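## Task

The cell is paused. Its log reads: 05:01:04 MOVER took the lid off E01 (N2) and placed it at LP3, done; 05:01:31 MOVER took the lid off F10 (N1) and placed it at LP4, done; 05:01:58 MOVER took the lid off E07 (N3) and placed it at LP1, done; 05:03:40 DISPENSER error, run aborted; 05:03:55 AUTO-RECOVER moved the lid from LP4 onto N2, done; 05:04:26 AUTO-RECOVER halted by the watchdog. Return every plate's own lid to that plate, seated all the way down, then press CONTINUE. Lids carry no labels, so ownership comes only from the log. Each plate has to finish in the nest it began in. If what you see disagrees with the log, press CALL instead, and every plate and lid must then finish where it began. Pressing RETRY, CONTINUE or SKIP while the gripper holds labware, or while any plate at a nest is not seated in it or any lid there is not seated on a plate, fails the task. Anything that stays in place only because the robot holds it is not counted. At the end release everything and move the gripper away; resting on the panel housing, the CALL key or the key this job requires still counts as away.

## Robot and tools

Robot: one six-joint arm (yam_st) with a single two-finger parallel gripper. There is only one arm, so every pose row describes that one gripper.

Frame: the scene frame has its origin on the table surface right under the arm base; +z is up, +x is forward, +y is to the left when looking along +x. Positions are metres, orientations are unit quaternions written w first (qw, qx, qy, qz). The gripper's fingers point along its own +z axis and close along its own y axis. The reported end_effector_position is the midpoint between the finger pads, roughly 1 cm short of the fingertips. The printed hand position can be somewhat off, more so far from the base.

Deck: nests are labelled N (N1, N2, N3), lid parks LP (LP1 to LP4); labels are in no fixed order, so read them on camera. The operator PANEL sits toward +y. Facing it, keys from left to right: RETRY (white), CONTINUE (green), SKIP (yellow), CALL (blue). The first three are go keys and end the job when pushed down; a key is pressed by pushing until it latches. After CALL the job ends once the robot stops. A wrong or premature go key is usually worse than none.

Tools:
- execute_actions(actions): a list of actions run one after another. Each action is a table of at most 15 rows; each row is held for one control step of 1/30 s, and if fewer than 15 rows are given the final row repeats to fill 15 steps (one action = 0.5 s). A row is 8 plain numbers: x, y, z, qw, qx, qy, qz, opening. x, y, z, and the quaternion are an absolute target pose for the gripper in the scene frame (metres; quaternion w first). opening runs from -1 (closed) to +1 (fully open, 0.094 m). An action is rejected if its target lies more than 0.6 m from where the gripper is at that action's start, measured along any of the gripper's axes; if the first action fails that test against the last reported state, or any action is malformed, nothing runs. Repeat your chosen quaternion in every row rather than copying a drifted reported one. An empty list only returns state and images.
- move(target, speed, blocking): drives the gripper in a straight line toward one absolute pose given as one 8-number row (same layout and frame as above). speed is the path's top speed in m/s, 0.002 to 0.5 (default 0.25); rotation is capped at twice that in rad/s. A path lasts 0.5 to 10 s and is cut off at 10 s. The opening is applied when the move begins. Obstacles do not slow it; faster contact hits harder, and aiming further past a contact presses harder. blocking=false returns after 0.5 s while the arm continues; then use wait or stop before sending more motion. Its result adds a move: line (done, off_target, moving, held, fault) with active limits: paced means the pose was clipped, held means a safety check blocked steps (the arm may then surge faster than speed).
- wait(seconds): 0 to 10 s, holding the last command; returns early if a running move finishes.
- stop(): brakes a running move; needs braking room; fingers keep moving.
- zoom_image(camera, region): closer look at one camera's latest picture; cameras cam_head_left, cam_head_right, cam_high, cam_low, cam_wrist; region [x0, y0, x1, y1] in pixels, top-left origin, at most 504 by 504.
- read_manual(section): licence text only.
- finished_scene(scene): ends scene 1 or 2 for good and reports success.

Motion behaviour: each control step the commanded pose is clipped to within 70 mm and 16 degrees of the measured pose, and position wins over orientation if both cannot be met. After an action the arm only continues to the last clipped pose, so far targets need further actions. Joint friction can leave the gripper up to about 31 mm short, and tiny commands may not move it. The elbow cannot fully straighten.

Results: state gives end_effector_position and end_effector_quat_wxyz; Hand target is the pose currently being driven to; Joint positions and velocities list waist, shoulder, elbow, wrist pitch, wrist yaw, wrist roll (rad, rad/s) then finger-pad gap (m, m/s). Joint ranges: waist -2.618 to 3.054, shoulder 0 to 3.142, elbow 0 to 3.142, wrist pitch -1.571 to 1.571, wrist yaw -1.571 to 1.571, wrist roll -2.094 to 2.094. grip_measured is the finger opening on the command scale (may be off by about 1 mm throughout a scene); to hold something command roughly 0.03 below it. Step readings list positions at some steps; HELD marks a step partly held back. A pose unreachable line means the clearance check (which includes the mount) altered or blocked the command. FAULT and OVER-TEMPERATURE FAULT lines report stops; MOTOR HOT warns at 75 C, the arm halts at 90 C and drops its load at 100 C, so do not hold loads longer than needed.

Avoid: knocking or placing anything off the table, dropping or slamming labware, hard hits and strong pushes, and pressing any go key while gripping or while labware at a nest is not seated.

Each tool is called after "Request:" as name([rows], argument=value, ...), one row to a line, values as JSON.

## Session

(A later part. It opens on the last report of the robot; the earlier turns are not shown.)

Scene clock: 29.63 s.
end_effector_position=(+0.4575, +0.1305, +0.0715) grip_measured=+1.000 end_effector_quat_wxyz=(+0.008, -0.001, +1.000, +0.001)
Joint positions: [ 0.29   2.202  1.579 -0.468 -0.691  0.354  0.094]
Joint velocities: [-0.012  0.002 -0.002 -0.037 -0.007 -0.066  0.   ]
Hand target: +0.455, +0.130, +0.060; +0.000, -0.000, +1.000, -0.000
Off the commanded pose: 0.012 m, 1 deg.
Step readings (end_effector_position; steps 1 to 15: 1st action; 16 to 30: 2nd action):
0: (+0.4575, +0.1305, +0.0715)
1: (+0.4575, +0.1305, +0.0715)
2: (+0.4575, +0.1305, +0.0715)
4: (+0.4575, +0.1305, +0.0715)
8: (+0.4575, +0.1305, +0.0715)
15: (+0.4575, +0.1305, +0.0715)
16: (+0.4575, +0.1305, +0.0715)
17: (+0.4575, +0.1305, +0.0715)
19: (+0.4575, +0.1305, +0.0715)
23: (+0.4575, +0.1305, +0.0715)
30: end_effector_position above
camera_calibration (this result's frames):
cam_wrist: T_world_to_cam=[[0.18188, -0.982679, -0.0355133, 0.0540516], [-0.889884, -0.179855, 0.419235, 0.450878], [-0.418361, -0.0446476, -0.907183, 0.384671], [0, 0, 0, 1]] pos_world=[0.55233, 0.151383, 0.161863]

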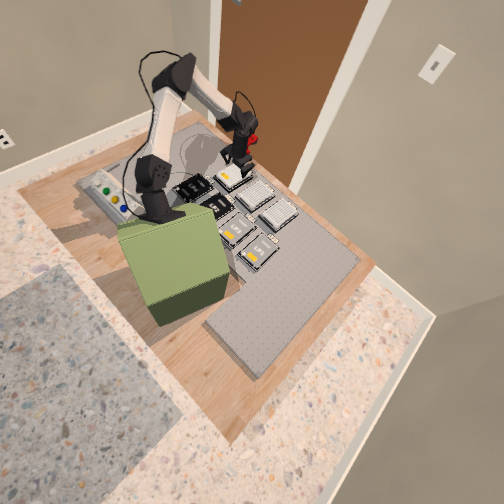

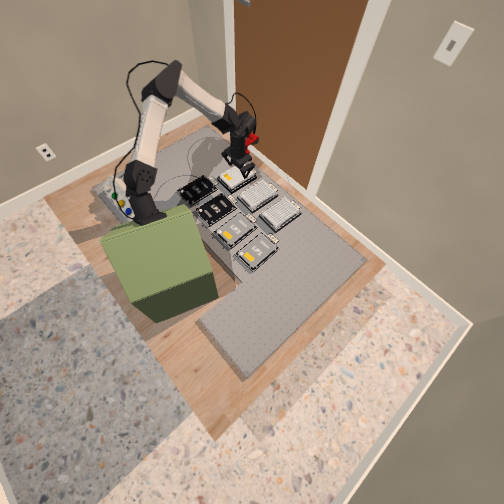

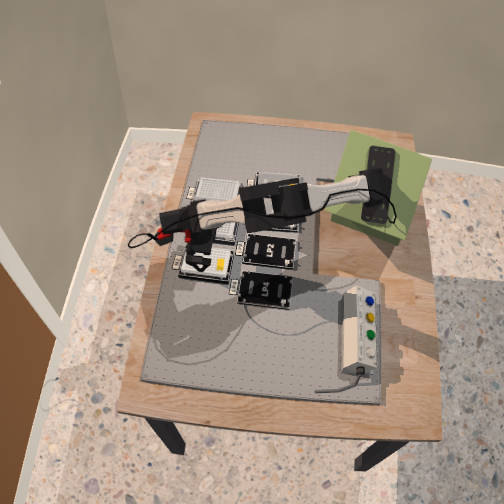

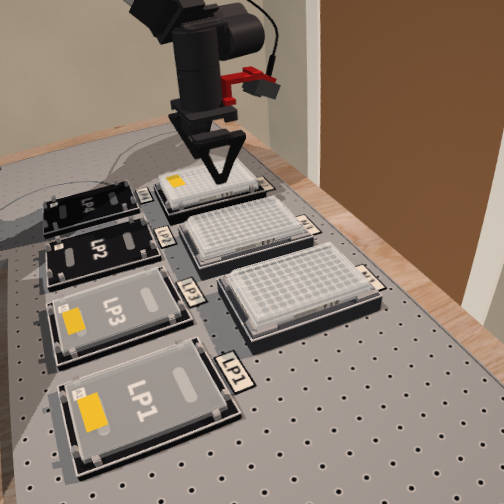

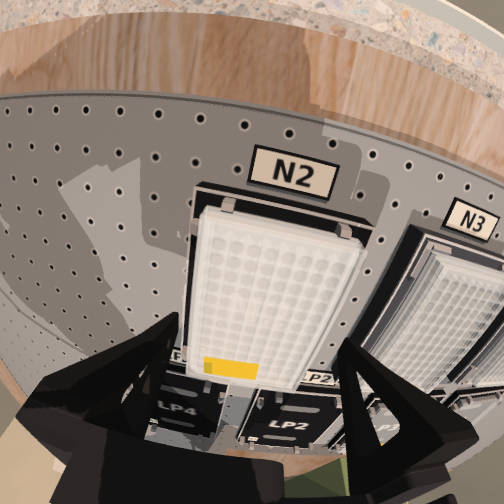

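Request:
execute_actions([
  [[0.452,0.132,0.075,0,0,1,0,1],[0.452,0.132,0.085,0,0,1,0,1],[0.452,0.132,0.095,0,0,1,0,1],[0.452,0.132,0.105,0,0,1,0,1],[0.452,0.132,0.11,0,0,1,0,1]],
  [[0.452,0.132,0.105,0,0,1,0,1],[0.452,0.132,0.10,0,0,1,0,1],[0.452,0.132,0.095,0,0,1,0,1],[0.452,0.132,0.09,0,0,1,0,1],[0.452,0.132,0.085,0,0,1,0,1],[0.452,0.132,0.08,0,0,1,0,1],[0.452,0.132,0.075,0,0,1,0,1],[0.452,0.132,0.07,0,0,1,0,1],[0.452,0.132,0.066,0,0,1,0,1]],
  [[0.452,0.132,0.066,0,0,1,0,1]],
])

Scene clock: 32.10 s.
end_effector_position=(+0.4537, +0.1345, +0.0719) grip_measured=+1.000 end_effector_quat_wxyz=(+0.002, -0.002, +1.000, +0.003)
Joint positions: [ 0.296  2.195  1.579 -0.485 -0.696  0.349  0.094]
Joint velocities: [ 0.002 -0.002 -0.012  0.051  0.007  0.007  0.   ]
Hand target: +0.452, +0.132, +0.066; -0.000, +0.000, +1.000, -0.000
Off the commanded pose: 0.007 m, 0 deg.
Step readings (end_effector_position; steps 1 to 15: 1st action; 16 to 30: 2nd action; 31 to 45: 3rd action):
0: (+0.4575, +0.1305, +0.0715)
1: (+0.4572, +0.1304, +0.0715)
2: (+0.4564, +0.1305, +0.0720)
4: (+0.4539, +0.1310, +0.0768)
8: (+0.4577, +0.1335, +0.0991)
15: (+0.4575, +0.1327, +0.1089)
16: (+0.4574, +0.1327, +0.1088)
17: (+0.4574, +0.1327, +0.1088)
19: (+0.4579, +0.1335, +0.1084)
23: (+0.4588, +0.1368, +0.0977)
30: (+0.4509, +0.1344, +0.0721)
31: (+0.4511, +0.1340, +0.0719)
32: (+0.4515, +0.1340, +0.0719)
34: (+0.4525, +0.1343, +0.0719)
38: (+0.4533, +0.1345, +0.0719)
45: end_effector_position above
camera_calibration (this result's frames):
cam_wrist: T_world_to_cam=[[0.183464, -0.982177, -0.0408605, 0.0583242], [-0.883997, -0.183021, 0.430177, 0.445039], [-0.429988, -0.0428013, -0.901819, 0.388238], [0, 0, 0, 1]] pos_world=[0.549651, 0.155353, 0.161058]

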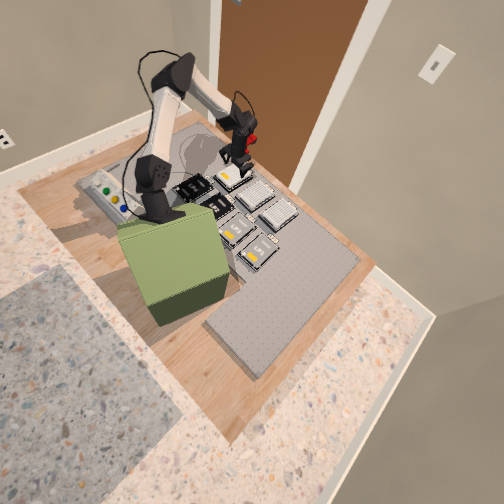

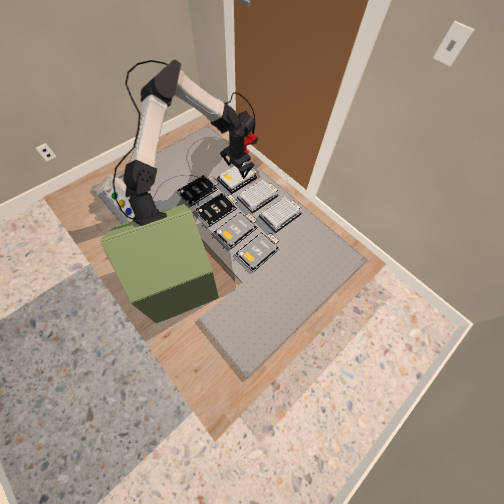

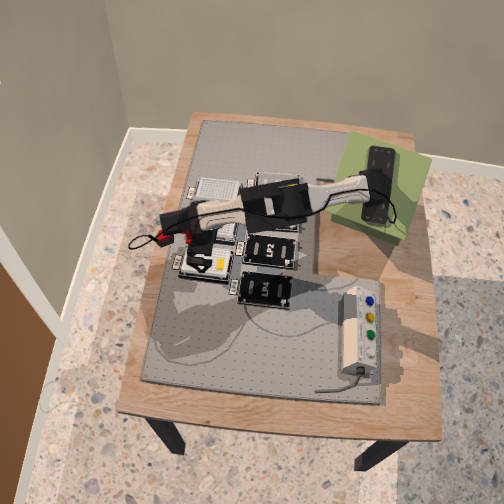

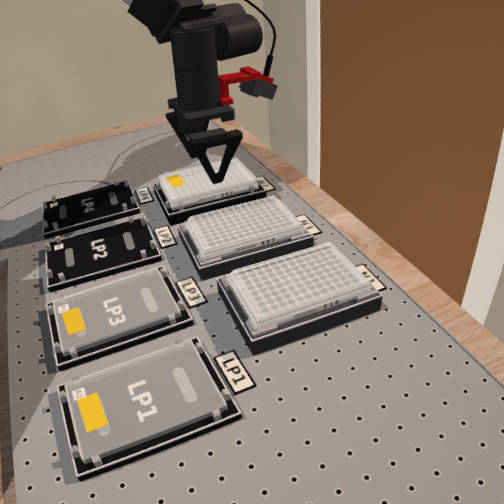

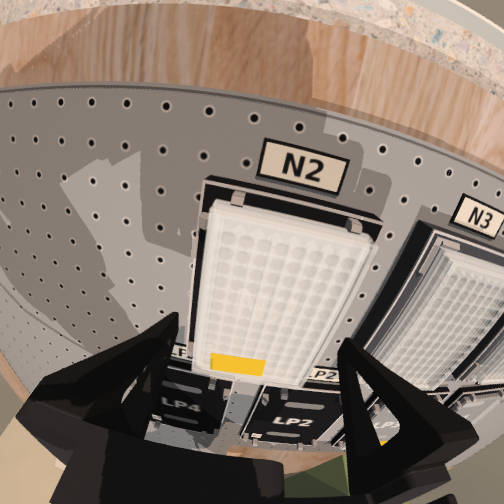

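Request:
execute_actions([
  [[0.450,0.130,0.075,0,0,1,0,1],[0.450,0.130,0.085,0,0,1,0,1],[0.450,0.130,0.095,0,0,1,0,1],[0.450,0.130,0.105,0,0,1,0,1],[0.450,0.130,0.11,0,0,1,0,1]],
  [[0.450,0.129,0.105,0,0,1,0,1],[0.450,0.129,0.10,0,0,1,0,1],[0.450,0.129,0.095,0,0,1,0,1],[0.450,0.129,0.09,0,0,1,0,1],[0.450,0.129,0.085,0,0,1,0,1],[0.450,0.129,0.08,0,0,1,0,1],[0.450,0.129,0.075,0,0,1,0,1],[0.450,0.129,0.07,0,0,1,0,1],[0.450,0.129,0.065,0,0,1,0,1],[0.450,0.129,0.060,0,0,1,0,1]],
  [[0.450,0.129,0.060,0,0,1,0,1]],
])

Request:
zoom_image(camera="cam_wrist", region=[150, 280, 380, 400])

Scene clock: 34.93 s.
end_effector_position=(+0.4557, +0.1347, +0.0671) grip_measured=+1.000 end_effector_quat_wxyz=(+0.006, -0.006, +1.000, +0.005)
Joint positions: [ 0.302  2.206  1.579 -0.46  -0.694  0.354  0.094]
Joint velocities: [-0.012 -0.007 -0.012 -0.022 -0.066 -0.066  0.   ]
Hand target: +0.450, +0.129, +0.060; -0.000, -0.000, +1.000, +0.000
Off the commanded pose: 0.011 m, 1 deg.
Step readings (end_effector_position; steps 1 to 15: 1st action; 16 to 30: 2nd action; 31 to 45: 3rd action):
0: (+0.4538, +0.1346, +0.0719)
1: (+0.4538, +0.1346, +0.0719)
2: (+0.4538, +0.1345, +0.0725)
4: (+0.4531, +0.1340, +0.0778)
8: (+0.4594, +0.1335, +0.1014)
15: (+0.4601, +0.1329, +0.1112)
16: (+0.4600, +0.1329, +0.1111)
17: (+0.4600, +0.1329, +0.1111)
19: (+0.4604, +0.1335, +0.1105)
23: (+0.4612, +0.1367, +0.0994)
30: (+0.4522, +0.1349, +0.0680)
31: (+0.4523, +0.1342, +0.0673)
32: (+0.4526, +0.1339, +0.0671)
34: (+0.4538, +0.1342, +0.0671)
38: (+0.4550, +0.1345, +0.0671)
45: end_effector_position above
camera_calibration (this result's frames):
cam_wrist: T_world_to_cam=[[0.19231, -0.980395, -0.042934, 0.0537844], [-0.885666, -0.192238, 0.422659, 0.451359], [-0.422626, -0.0432564, -0.905271, 0.38171], [0, 0, 0, 1]] pos_world=[0.55073, 0.15601, 0.15709]

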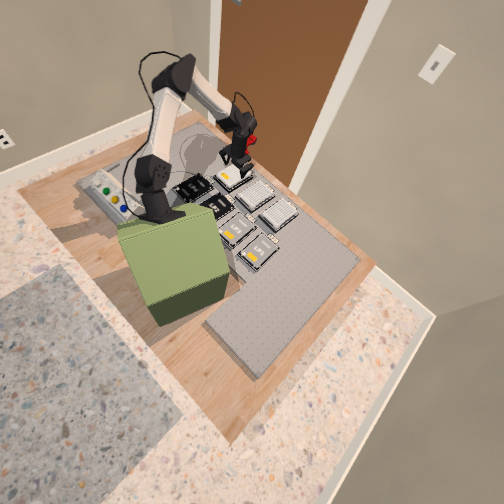

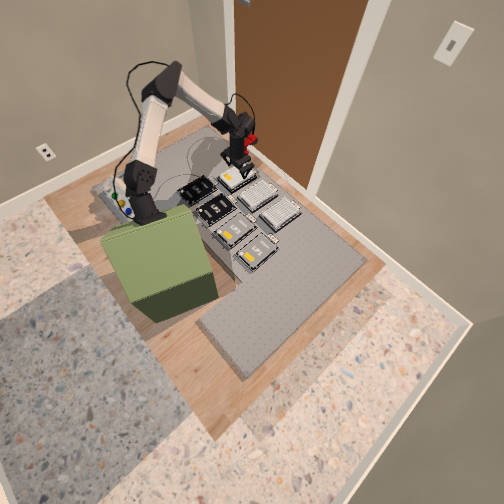

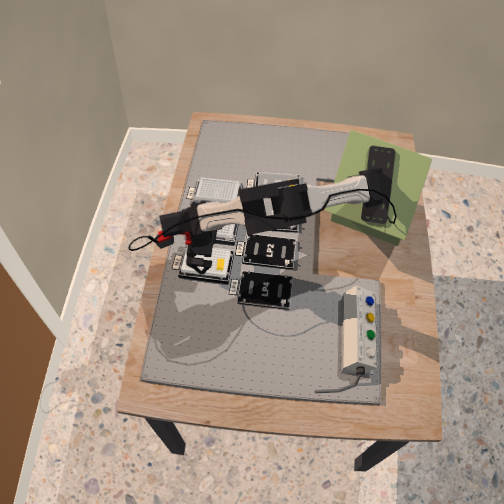

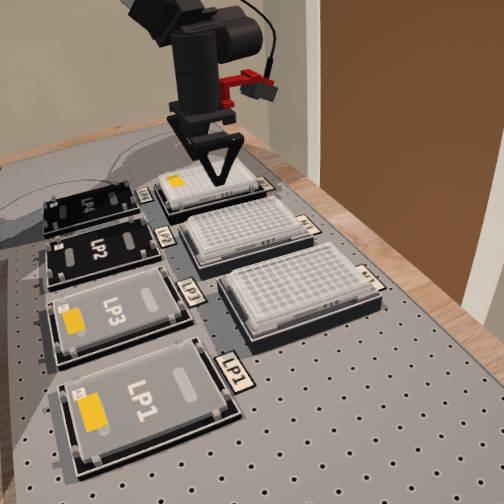

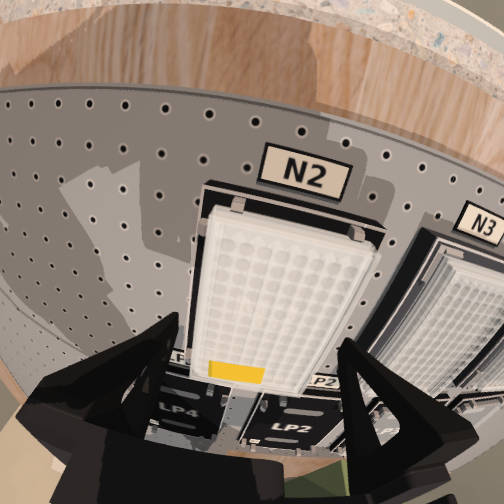

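Region (150, 280, 380, 400) of cam_wrist's 504x504 image, scaled by 2.191, with more detail than that image has; it fills the top 263 rows of this view, and the rest is white.

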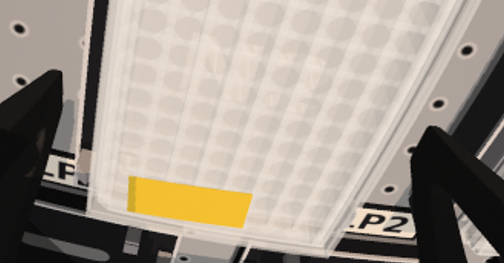

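Request:
execute_actions([
  [[0.4605,0.132,0.095,0,0,1,0,1],[0.4605,0.132,0.095,0,0,1,0,1],[0.4405,0.132,0.071,0,0,1,0,1],[0.4405,0.132,0.071,0,0,1,0,1],[0.4605,0.132,0.095,0,0,1,0,1],[0.4605,0.132,0.095,0,0,1,0,1],[0.4405,0.132,0.071,0,0,1,0,1],[0.4405,0.132,0.071,0,0,1,0,1],[0.4585,0.132,0.093,0,0,1,0,1],[0.4585,0.132,0.093,0,0,1,0,1],[0.4425,0.132,0.073,0,0,1,0,1],[0.4425,0.132,0.073,0,0,1,0,1],[0.4565,0.132,0.090,0,0,1,0,1],[0.4465,0.132,0.078,0,0,1,0,1],[0.4505,0.132,0.083,0,0,1,0,1]],
  [[0.4505,0.132,0.083,0,0,1,0,1]],
])

Scene clock: 36.87 s.
end_effector_position=(+0.4493, +0.1316, +0.0792) grip_measured=+1.000 end_effector_quat_wxyz=(-0.001, -0.000, +1.000, -0.000)
Joint positions: [ 0.284  2.174  1.56  -0.507 -0.698  0.332  0.094]
Joint velocities: [-0.002 -0.012  0.007 -0.022  0.037 -0.066  0.   ]
Hand target: +0.451, +0.132, +0.083; +0.000, -0.000, +1.000, +0.000
Off the commanded pose: 0.004 m, 0 deg.
Step readings (end_effector_position; steps 1 to 15: 1st action; 16 to 30: 2nd action):
0: (+0.4558, +0.1348, +0.0671)
1: (+0.4549, +0.1340, +0.0684)
2: (+0.4531, +0.1326, +0.0705)
4: (+0.4512, +0.1307, +0.0733)
8: (+0.4499, +0.1308, +0.0772)
15: (+0.4493, +0.1316, +0.0792)
16: (+0.4493, +0.1316, +0.0792)
17: (+0.4493, +0.1316, +0.0792)
19: (+0.4493, +0.1316, +0.0792)
23: (+0.4493, +0.1316, +0.0792)
30: end_effector_position above
camera_calibration (this result's frames):
cam_wrist: T_world_to_cam=[[0.17984, -0.983027, -0.0362726, 0.0579596], [-0.881783, -0.177443, 0.437004, 0.435196], [-0.436023, -0.0466064, -0.898728, 0.395775], [0, 0, 0, 1]] pos_world=[0.545892, 0.152644, 0.167615]

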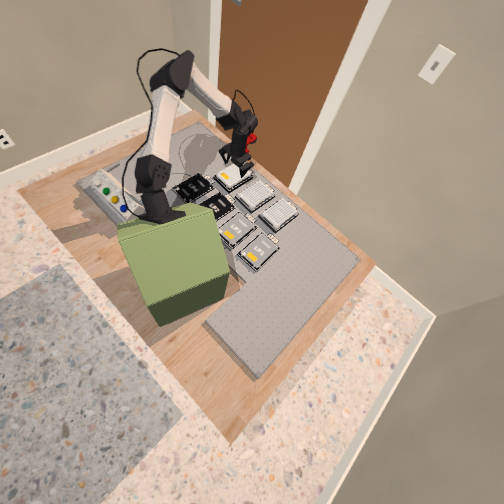

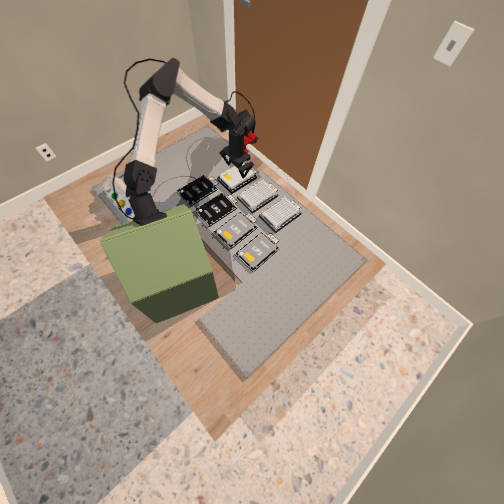

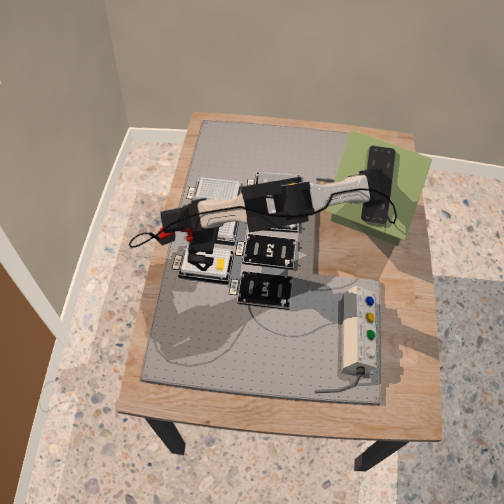

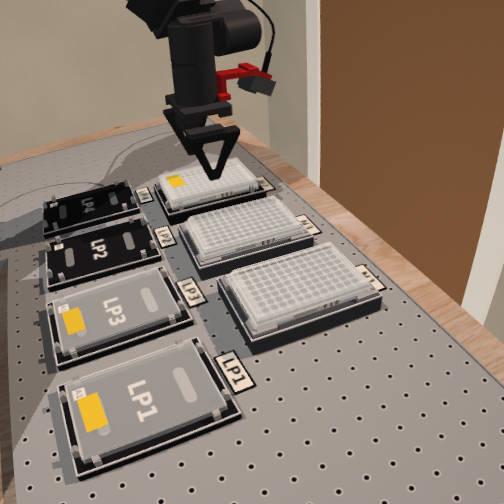

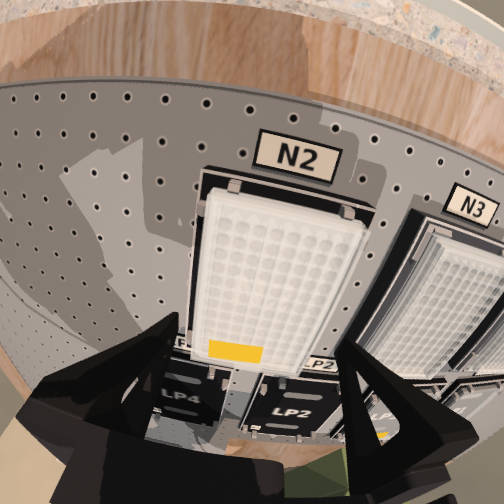

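Request:
execute_actions([
  [[0.4605,0.132,0.080,0,0,1,0,1],[0.4605,0.132,0.080,0,0,1,0,1],[0.4405,0.132,0.056,0,0,1,0,1],[0.4405,0.132,0.056,0,0,1,0,1],[0.4605,0.132,0.080,0,0,1,0,1],[0.4605,0.132,0.080,0,0,1,0,1],[0.4405,0.132,0.056,0,0,1,0,1],[0.4405,0.132,0.056,0,0,1,0,1],[0.4605,0.132,0.080,0,0,1,0,1],[0.4605,0.132,0.080,0,0,1,0,1],[0.4405,0.132,0.056,0,0,1,0,1],[0.4405,0.132,0.056,0,0,1,0,1],[0.4605,0.132,0.080,0,0,1,0,1],[0.4605,0.132,0.080,0,0,1,0,1],[0.4405,0.132,0.056,0,0,1,0,1]],
  [[0.4405,0.132,0.056,0,0,1,0,1],[0.4605,0.132,0.080,0,0,1,0,1],[0.4605,0.132,0.080,0,0,1,0,1],[0.4405,0.132,0.056,0,0,1,0,1],[0.4405,0.132,0.056,0,0,1,0,1],[0.4585,0.132,0.078,0,0,1,0,1],[0.4585,0.132,0.078,0,0,1,0,1],[0.4425,0.132,0.058,0,0,1,0,1],[0.4425,0.132,0.058,0,0,1,0,1],[0.4555,0.132,0.074,0,0,1,0,1],[0.4455,0.132,0.062,0,0,1,0,1],[0.4505,0.132,0.068,0,0,1,0,1]],
])

Request:
zoom_image(camera="cam_wrist", region=[150, 280, 380, 400])

Scene clock: 38.87 s.
end_effector_position=(+0.4520, +0.1315, +0.0692) grip_measured=+1.000 end_effector_quat_wxyz=(+0.004, -0.000, +1.000, +0.001)
Joint positions: [ 0.298  2.196  1.563 -0.465 -0.69   0.356  0.094]
Joint velocities: [ 0.002  0.007 -0.012 -0.007 -0.022 -0.007  0.   ]
Hand target: +0.451, +0.132, +0.068; +0.000, -0.000, +1.000, -0.000
Off the commanded pose: 0.002 m, 0 deg.
Step readings (end_effector_position; steps 1 to 15: 1st action; 16 to 30: 2nd action):
0: (+0.4493, +0.1316, +0.0792)
1: (+0.4498, +0.1321, +0.0795)
2: (+0.4514, +0.1326, +0.0795)
4: (+0.4541, +0.1339, +0.0767)
8: (+0.4537, +0.1322, +0.0732)
15: (+0.4519, +0.1306, +0.0709)
16: (+0.4528, +0.1311, +0.0703)
17: (+0.4524, +0.1311, +0.0706)
19: (+0.4521, +0.1310, +0.0705)
23: (+0.4514, +0.1310, +0.0700)
30: end_effector_position above
camera_calibration (this result's frames):
cam_wrist: T_world_to_cam=[[0.17975, -0.98306, -0.0358098, 0.057007], [-0.886099, -0.177616, 0.428114, 0.4445], [-0.427222, -0.0452223, -0.903015, 0.384129], [0, 0, 0, 1]] pos_world=[0.547732, 0.152363, 0.158619]

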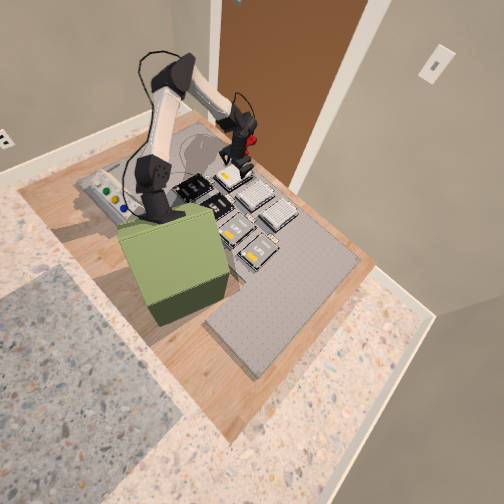

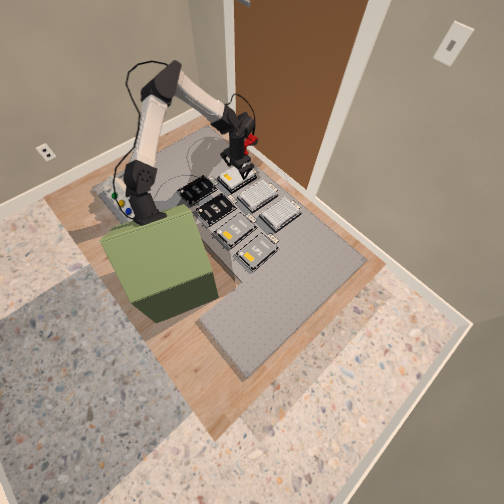

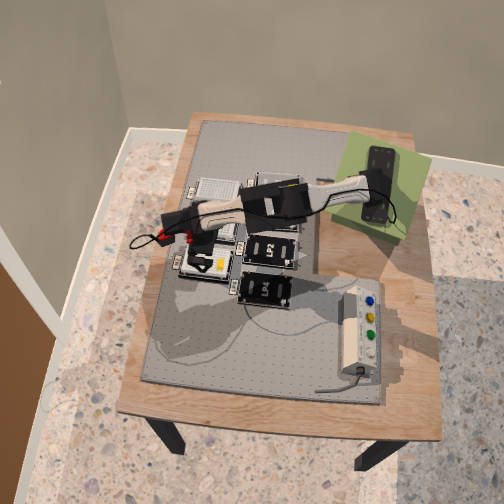

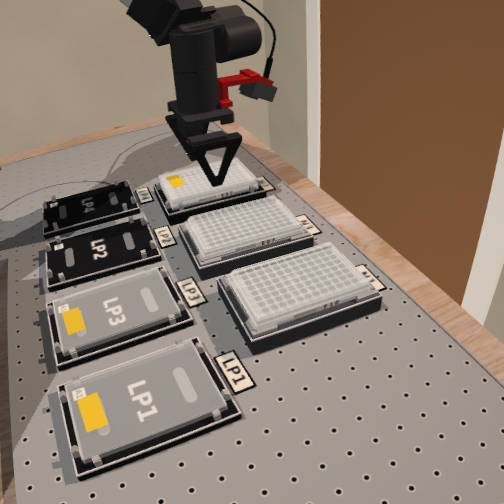

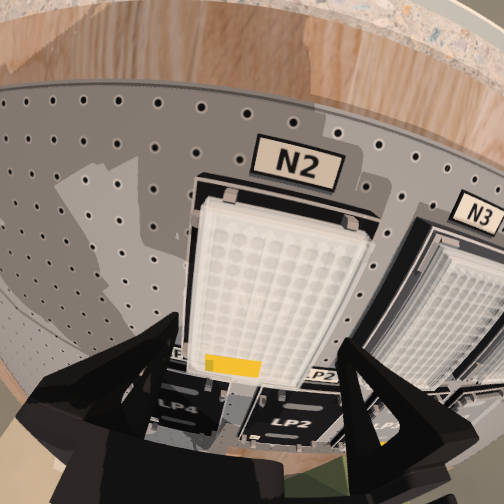

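Region (150, 280, 380, 400) of cam_wrist's 504x504 image, scaled by 2.191, with more detail than that image has; it fills the top 263 rows of this view, and the rest is white.

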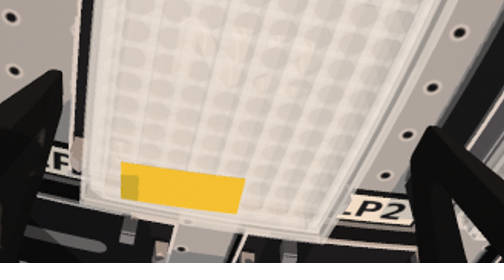

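Request:
execute_actions([
  [[0.4605,0.132,0.072,0,0,1,0,1],[0.4605,0.132,0.072,0,0,1,0,1],[0.4405,0.132,0.048,0,0,1,0,1],[0.4405,0.132,0.048,0,0,1,0,1],[0.4605,0.132,0.070,0,0,1,0,1],[0.4605,0.132,0.070,0,0,1,0,1],[0.4405,0.132,0.046,0,0,1,0,1],[0.4405,0.132,0.046,0,0,1,0,1],[0.4605,0.132,0.068,0,0,1,0,1],[0.4605,0.132,0.068,0,0,1,0,1],[0.4405,0.132,0.044,0,0,1,0,1],[0.4405,0.132,0.044,0,0,1,0,1],[0.4605,0.132,0.066,0,0,1,0,1],[0.4605,0.132,0.066,0,0,1,0,1],[0.4405,0.132,0.042,0,0,1,0,1]],
  [[0.4405,0.132,0.042,0,0,1,0,1],[0.4605,0.132,0.066,0,0,1,0,1],[0.4605,0.132,0.066,0,0,1,0,1],[0.4405,0.132,0.042,0,0,1,0,1],[0.4405,0.132,0.042,0,0,1,0,1],[0.4605,0.132,0.066,0,0,1,0,1],[0.4605,0.132,0.066,0,0,1,0,1],[0.4405,0.132,0.042,0,0,1,0,1],[0.4405,0.132,0.042,0,0,1,0,1],[0.4585,0.132,0.064,0,0,1,0,1],[0.4585,0.132,0.064,0,0,1,0,1],[0.4425,0.132,0.044,0,0,1,0,1],[0.4425,0.132,0.044,0,0,1,0,1],[0.4555,0.132,0.060,0,0,1,0,1],[0.4505,0.132,0.054,0,0,1,0,1]],
])

Request:
zoom_image(camera="cam_low", region=[140, 120, 290, 240])

Scene clock: 41.43 s.
end_effector_position=(+0.4525, +0.1305, +0.0567) grip_measured=+1.000 end_effector_quat_wxyz=(+0.004, +0.001, +1.000, -0.000)
Joint positions: [ 0.314  2.224  1.569 -0.43  -0.68   0.378  0.094]
Joint velocities: [-0.012 -0.012  0.002 -0.022  0.022 -0.037  0.   ]
Hand target: +0.450, +0.132, +0.054; -0.000, -0.000, +1.000, -0.000
Off the commanded pose: 0.004 m, 0 deg.
Step readings (end_effector_position; steps 1 to 15: 1st action; 16 to 30: 2nd action):
0: (+0.4520, +0.1315, +0.0692)
1: (+0.4520, +0.1318, +0.0696)
2: (+0.4531, +0.1326, +0.0700)
4: (+0.4554, +0.1339, +0.0676)
8: (+0.4546, +0.1323, +0.0642)
15: (+0.4537, +0.1302, +0.0605)
16: (+0.4545, +0.1304, +0.0594)
17: (+0.4538, +0.1303, +0.0593)
19: (+0.4532, +0.1299, +0.0588)
23: (+0.4531, +0.1302, +0.0580)
30: end_effector_position above
camera_calibration (this result's frames):
cam_wrist: T_world_to_cam=[[0.17756, -0.983508, -0.034416, 0.0564229], [-0.887077, -0.175097, 0.427125, 0.450338], [-0.426107, -0.0453109, -0.903537, 0.372535], [0, 0, 0, 1]] pos_world=[0.548205, 0.151225, 0.146191]

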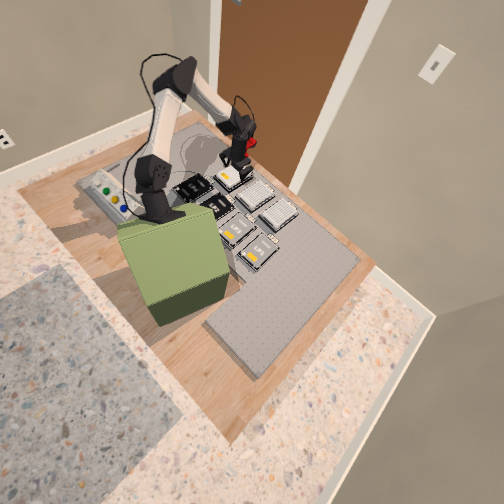

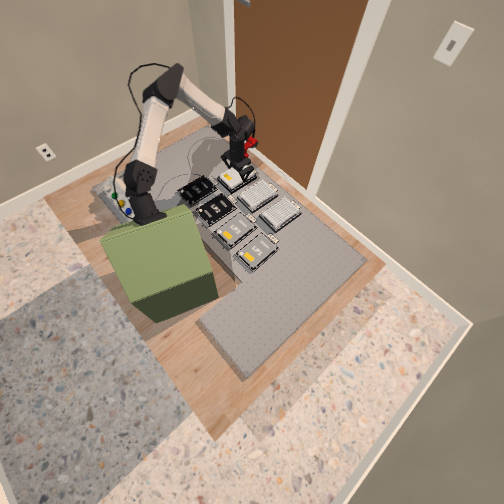

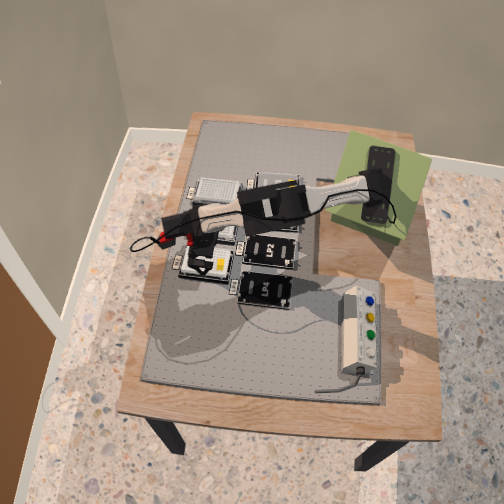

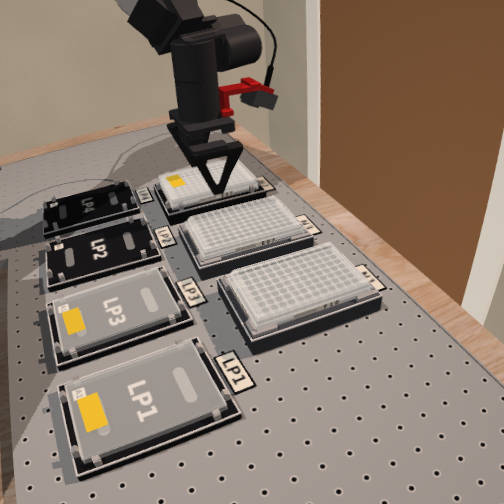

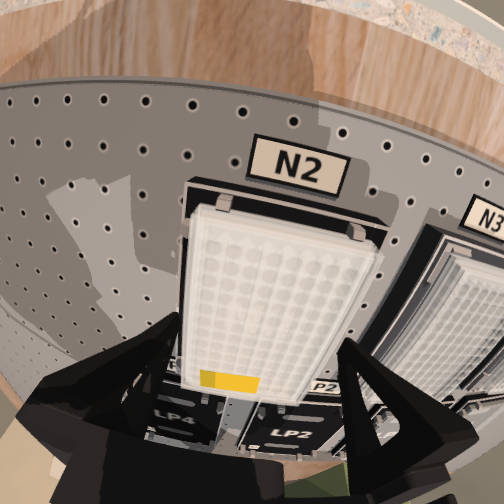

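Region (140, 120, 290, 240) of cam_low's 504x504 image, scaled by 3.360, with more detail than that image has; it fills the top 403 rows of this view, and the rest is white.

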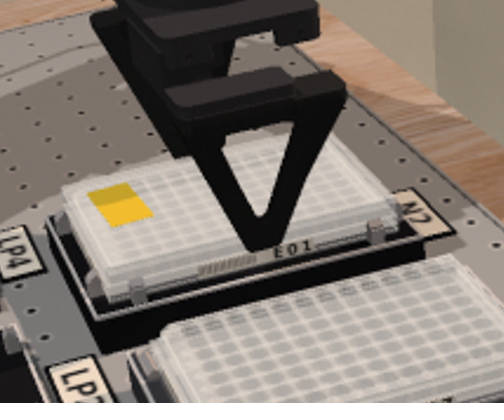

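Request:
execute_actions([
  [[0.4505,0.132,0.054,0,0,1,0,0.9],[0.4505,0.132,0.054,0,0,1,0,0.85],[0.4505,0.132,0.054,0,0,1,0,0.8],[0.4505,0.132,0.054,0,0,1,0,0.77]],
  [[0.4505,0.132,0.054,0,0,1,0,0.77]],
])

Scene clock: 42.93 s.
end_effector_position=(+0.4525, +0.1305, +0.0567) grip_measured=+0.787 end_effector_quat_wxyz=(+0.004, +0.001, +1.000, -0.000)
Joint positions: [ 0.314  2.224  1.569 -0.43  -0.68   0.378  0.084]
Joint velocities: [-0.007  0.017  0.002  0.037 -0.022 -0.007  0.001]
Hand target: +0.450, +0.132, +0.054; +0.000, -0.000, +1.000, +0.000
Off the commanded pose: 0.004 m, 0 deg.
Step readings (end_effector_position; steps 1 to 15: 1st action; 16 to 30: 2nd action):
0: (+0.4525, +0.1305, +0.0567)
1: (+0.4525, +0.1305, +0.0567)
2: (+0.4525, +0.1305, +0.0567)
4: (+0.4525, +0.1305, +0.0567)
8: (+0.4525, +0.1305, +0.0567)
15: (+0.4525, +0.1305, +0.0567)
16: (+0.4525, +0.1305, +0.0567)
17: (+0.4525, +0.1305, +0.0567)
19: (+0.4525, +0.1305, +0.0567)
23: (+0.4525, +0.1305, +0.0567)
30: end_effector_position above
camera_calibration (this result's frames):
cam_wrist: T_world_to_cam=[[0.17756, -0.983508, -0.034416, 0.0564229], [-0.887077, -0.175097, 0.427125, 0.450338], [-0.426107, -0.0453109, -0.903537, 0.372535], [0, 0, 0, 1]] pos_world=[0.548205, 0.151225, 0.146191]

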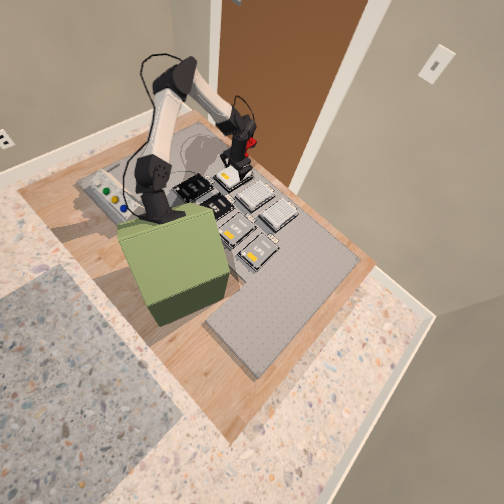

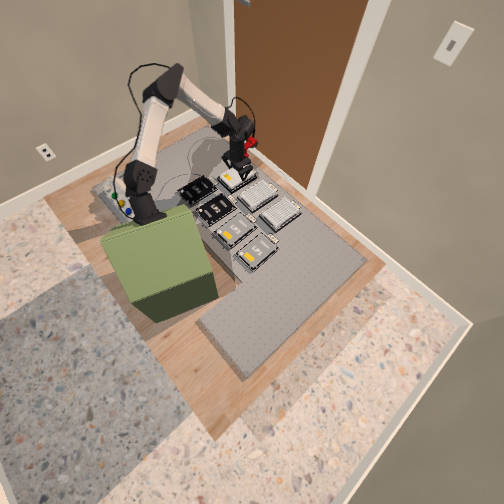

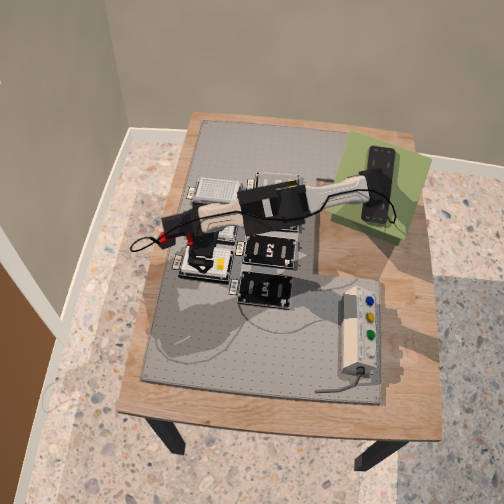

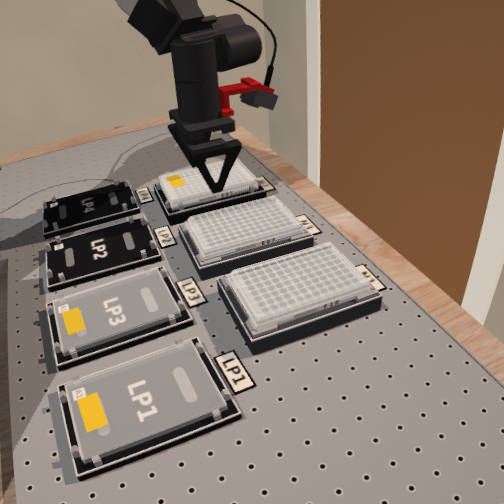

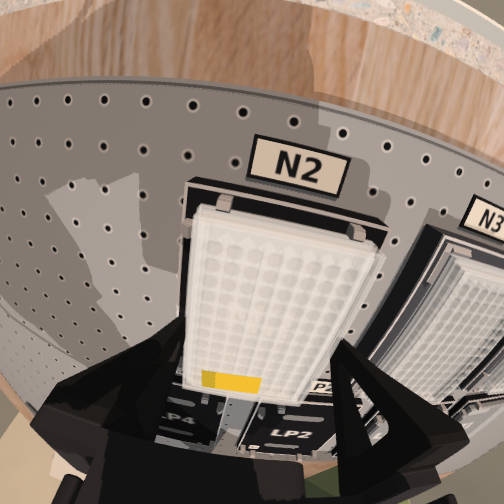

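Request:
execute_actions([
  [[0.4505,0.132,0.054,0,0,1,0,0.75]],
])

Scene clock: 43.63 s.
end_effector_position=(+0.4525, +0.1305, +0.0567) grip_measured=+0.776 end_effector_quat_wxyz=(+0.004, +0.001, +1.000, -0.000)
Joint positions: [ 0.314  2.224  1.569 -0.43  -0.68   0.378  0.083]
Joint velocities: [-0.007  0.017 -0.022  0.007  0.007  0.022 -0.001]
Hand target: +0.450, +0.132, +0.054; +0.000, -0.000, +1.000, +0.000
Off the commanded pose: 0.004 m, 0 deg.
Step readings (end_effector_position):
0: (+0.4525, +0.1305, +0.0567)
1: (+0.4525, +0.1305, +0.0567)
2: (+0.4525, +0.1305, +0.0567)
4: (+0.4525, +0.1305, +0.0567)
8: (+0.4525, +0.1305, +0.0567)
15: end_effector_position above
camera_calibration (this result's frames):
cam_wrist: T_world_to_cam=[[0.17756, -0.983508, -0.034416, 0.0564229], [-0.887077, -0.175097, 0.427125, 0.450338], [-0.426107, -0.0453109, -0.903537, 0.372535], [0, 0, 0, 1]] pos_world=[0.548205, 0.151225, 0.146191]

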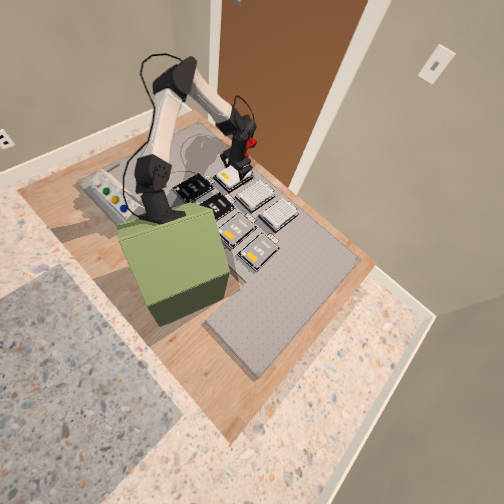

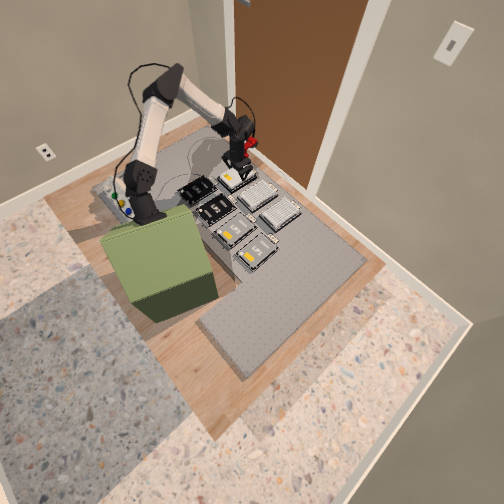

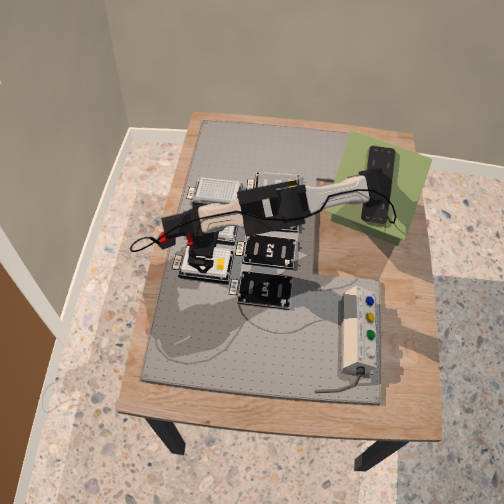

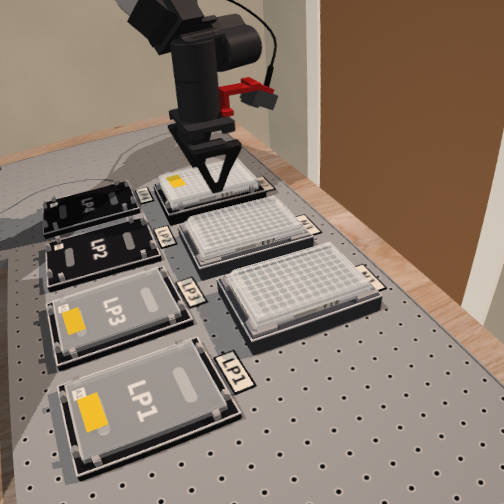

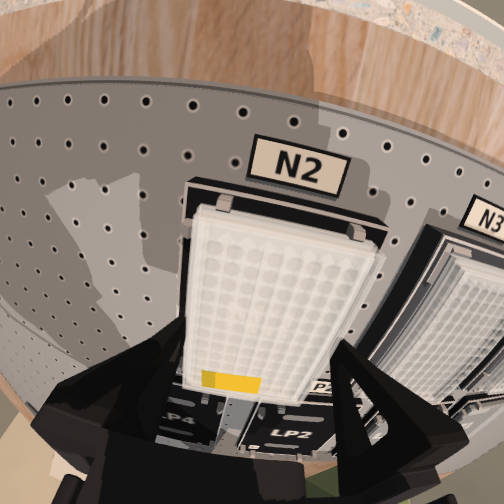

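Request:
execute_actions([
  [[0.4625,0.131,0.072,0,0,1,0,0.75],[0.4625,0.131,0.072,0,0,1,0,0.75],[0.4425,0.131,0.050,0,0,1,0,0.75],[0.4425,0.131,0.050,0,0,1,0,0.75],[0.4625,0.131,0.078,0,0,1,0,0.75],[0.4625,0.131,0.078,0,0,1,0,0.75],[0.4425,0.131,0.056,0,0,1,0,0.75],[0.4425,0.131,0.056,0,0,1,0,0.75],[0.4625,0.131,0.084,0,0,1,0,0.75],[0.4625,0.131,0.084,0,0,1,0,0.75],[0.4425,0.131,0.062,0,0,1,0,0.75],[0.4425,0.131,0.062,0,0,1,0,0.75],[0.4625,0.131,0.090,0,0,1,0,0.75],[0.4625,0.131,0.090,0,0,1,0,0.75],[0.4525,0.131,0.080,0,0,1,0,0.75]],
])

Request:
zoom_image(camera="cam_low", region=[140, 100, 320, 240])

Scene clock: 44.87 s.
end_effector_position=(+0.4509, +0.1312, +0.0708) grip_measured=+0.776 end_effector_quat_wxyz=(-0.004, +0.001, +1.000, -0.001)
Joint positions: [ 0.295  2.201  1.58  -0.499 -0.694  0.342  0.083]
Joint velocities: [-0.144 -0.09  -0.007  0.022 -0.037 -0.066  0.001]
Hand target: +0.452, +0.131, +0.080; +0.000, +0.000, +1.000, -0.000
Off the commanded pose: 0.009 m, 0 deg.
Step readings (end_effector_position):
0: (+0.4525, +0.1305, +0.0567)
1: (+0.4525, +0.1309, +0.0578)
2: (+0.4526, +0.1311, +0.0593)
4: (+0.4533, +0.1315, +0.0597)
8: (+0.4537, +0.1327, +0.0627)
15: end_effector_position above
camera_calibration (this result's frames):
cam_wrist: T_world_to_cam=[[0.178003, -0.983366, -0.0361356, 0.0577761], [-0.879884, -0.175498, 0.441593, 0.438779], [-0.44059, -0.0468095, -0.896487, 0.390861], [0, 0, 0, 1]] pos_world=[0.548, 0.152116, 0.158728]

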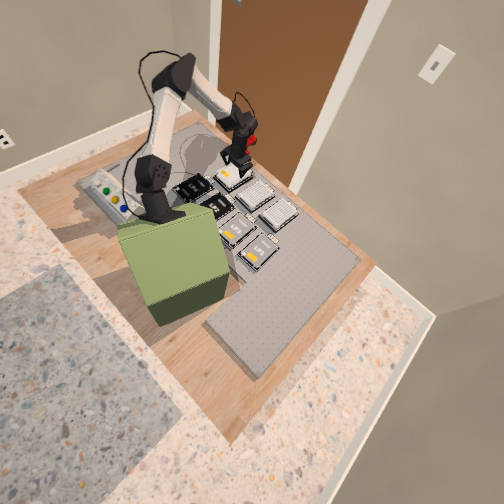

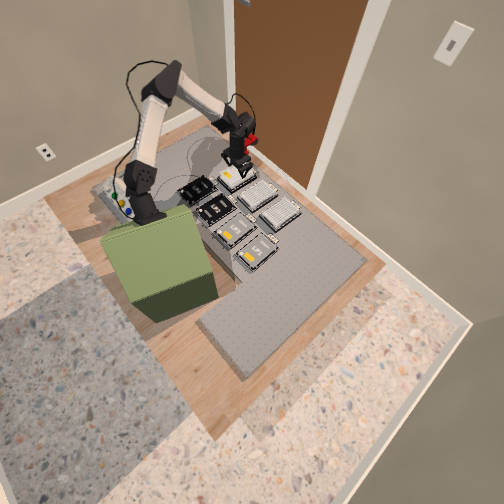

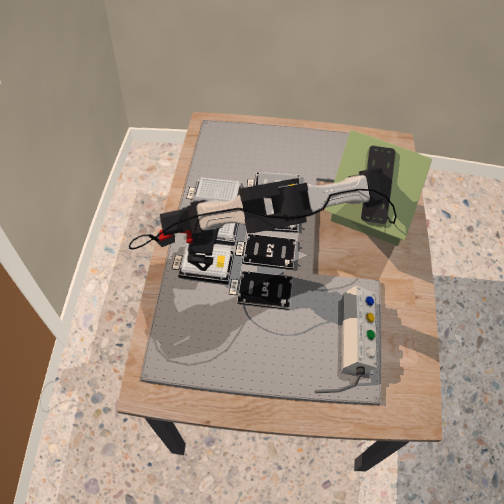

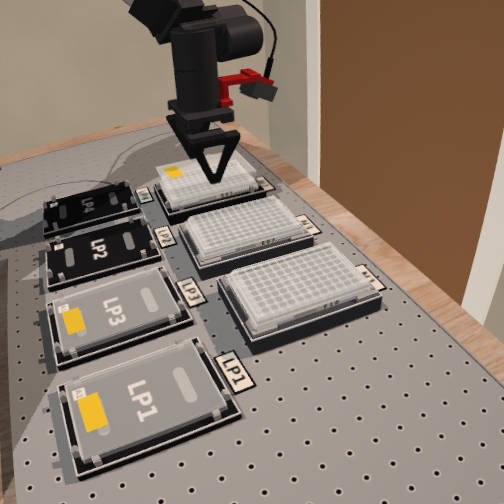

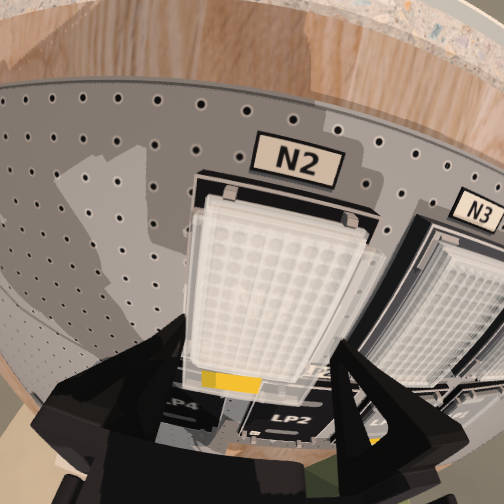

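Region (140, 100, 320, 240) of cam_low's 504x504 image, scaled by 2.800, with more detail than that image has.

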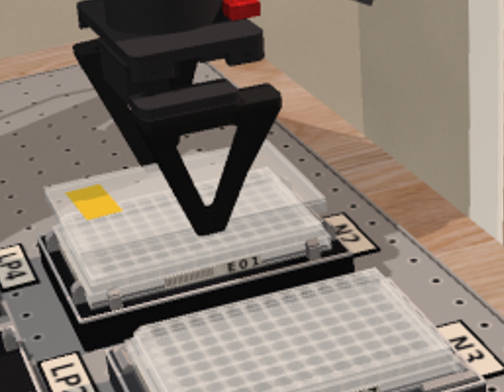

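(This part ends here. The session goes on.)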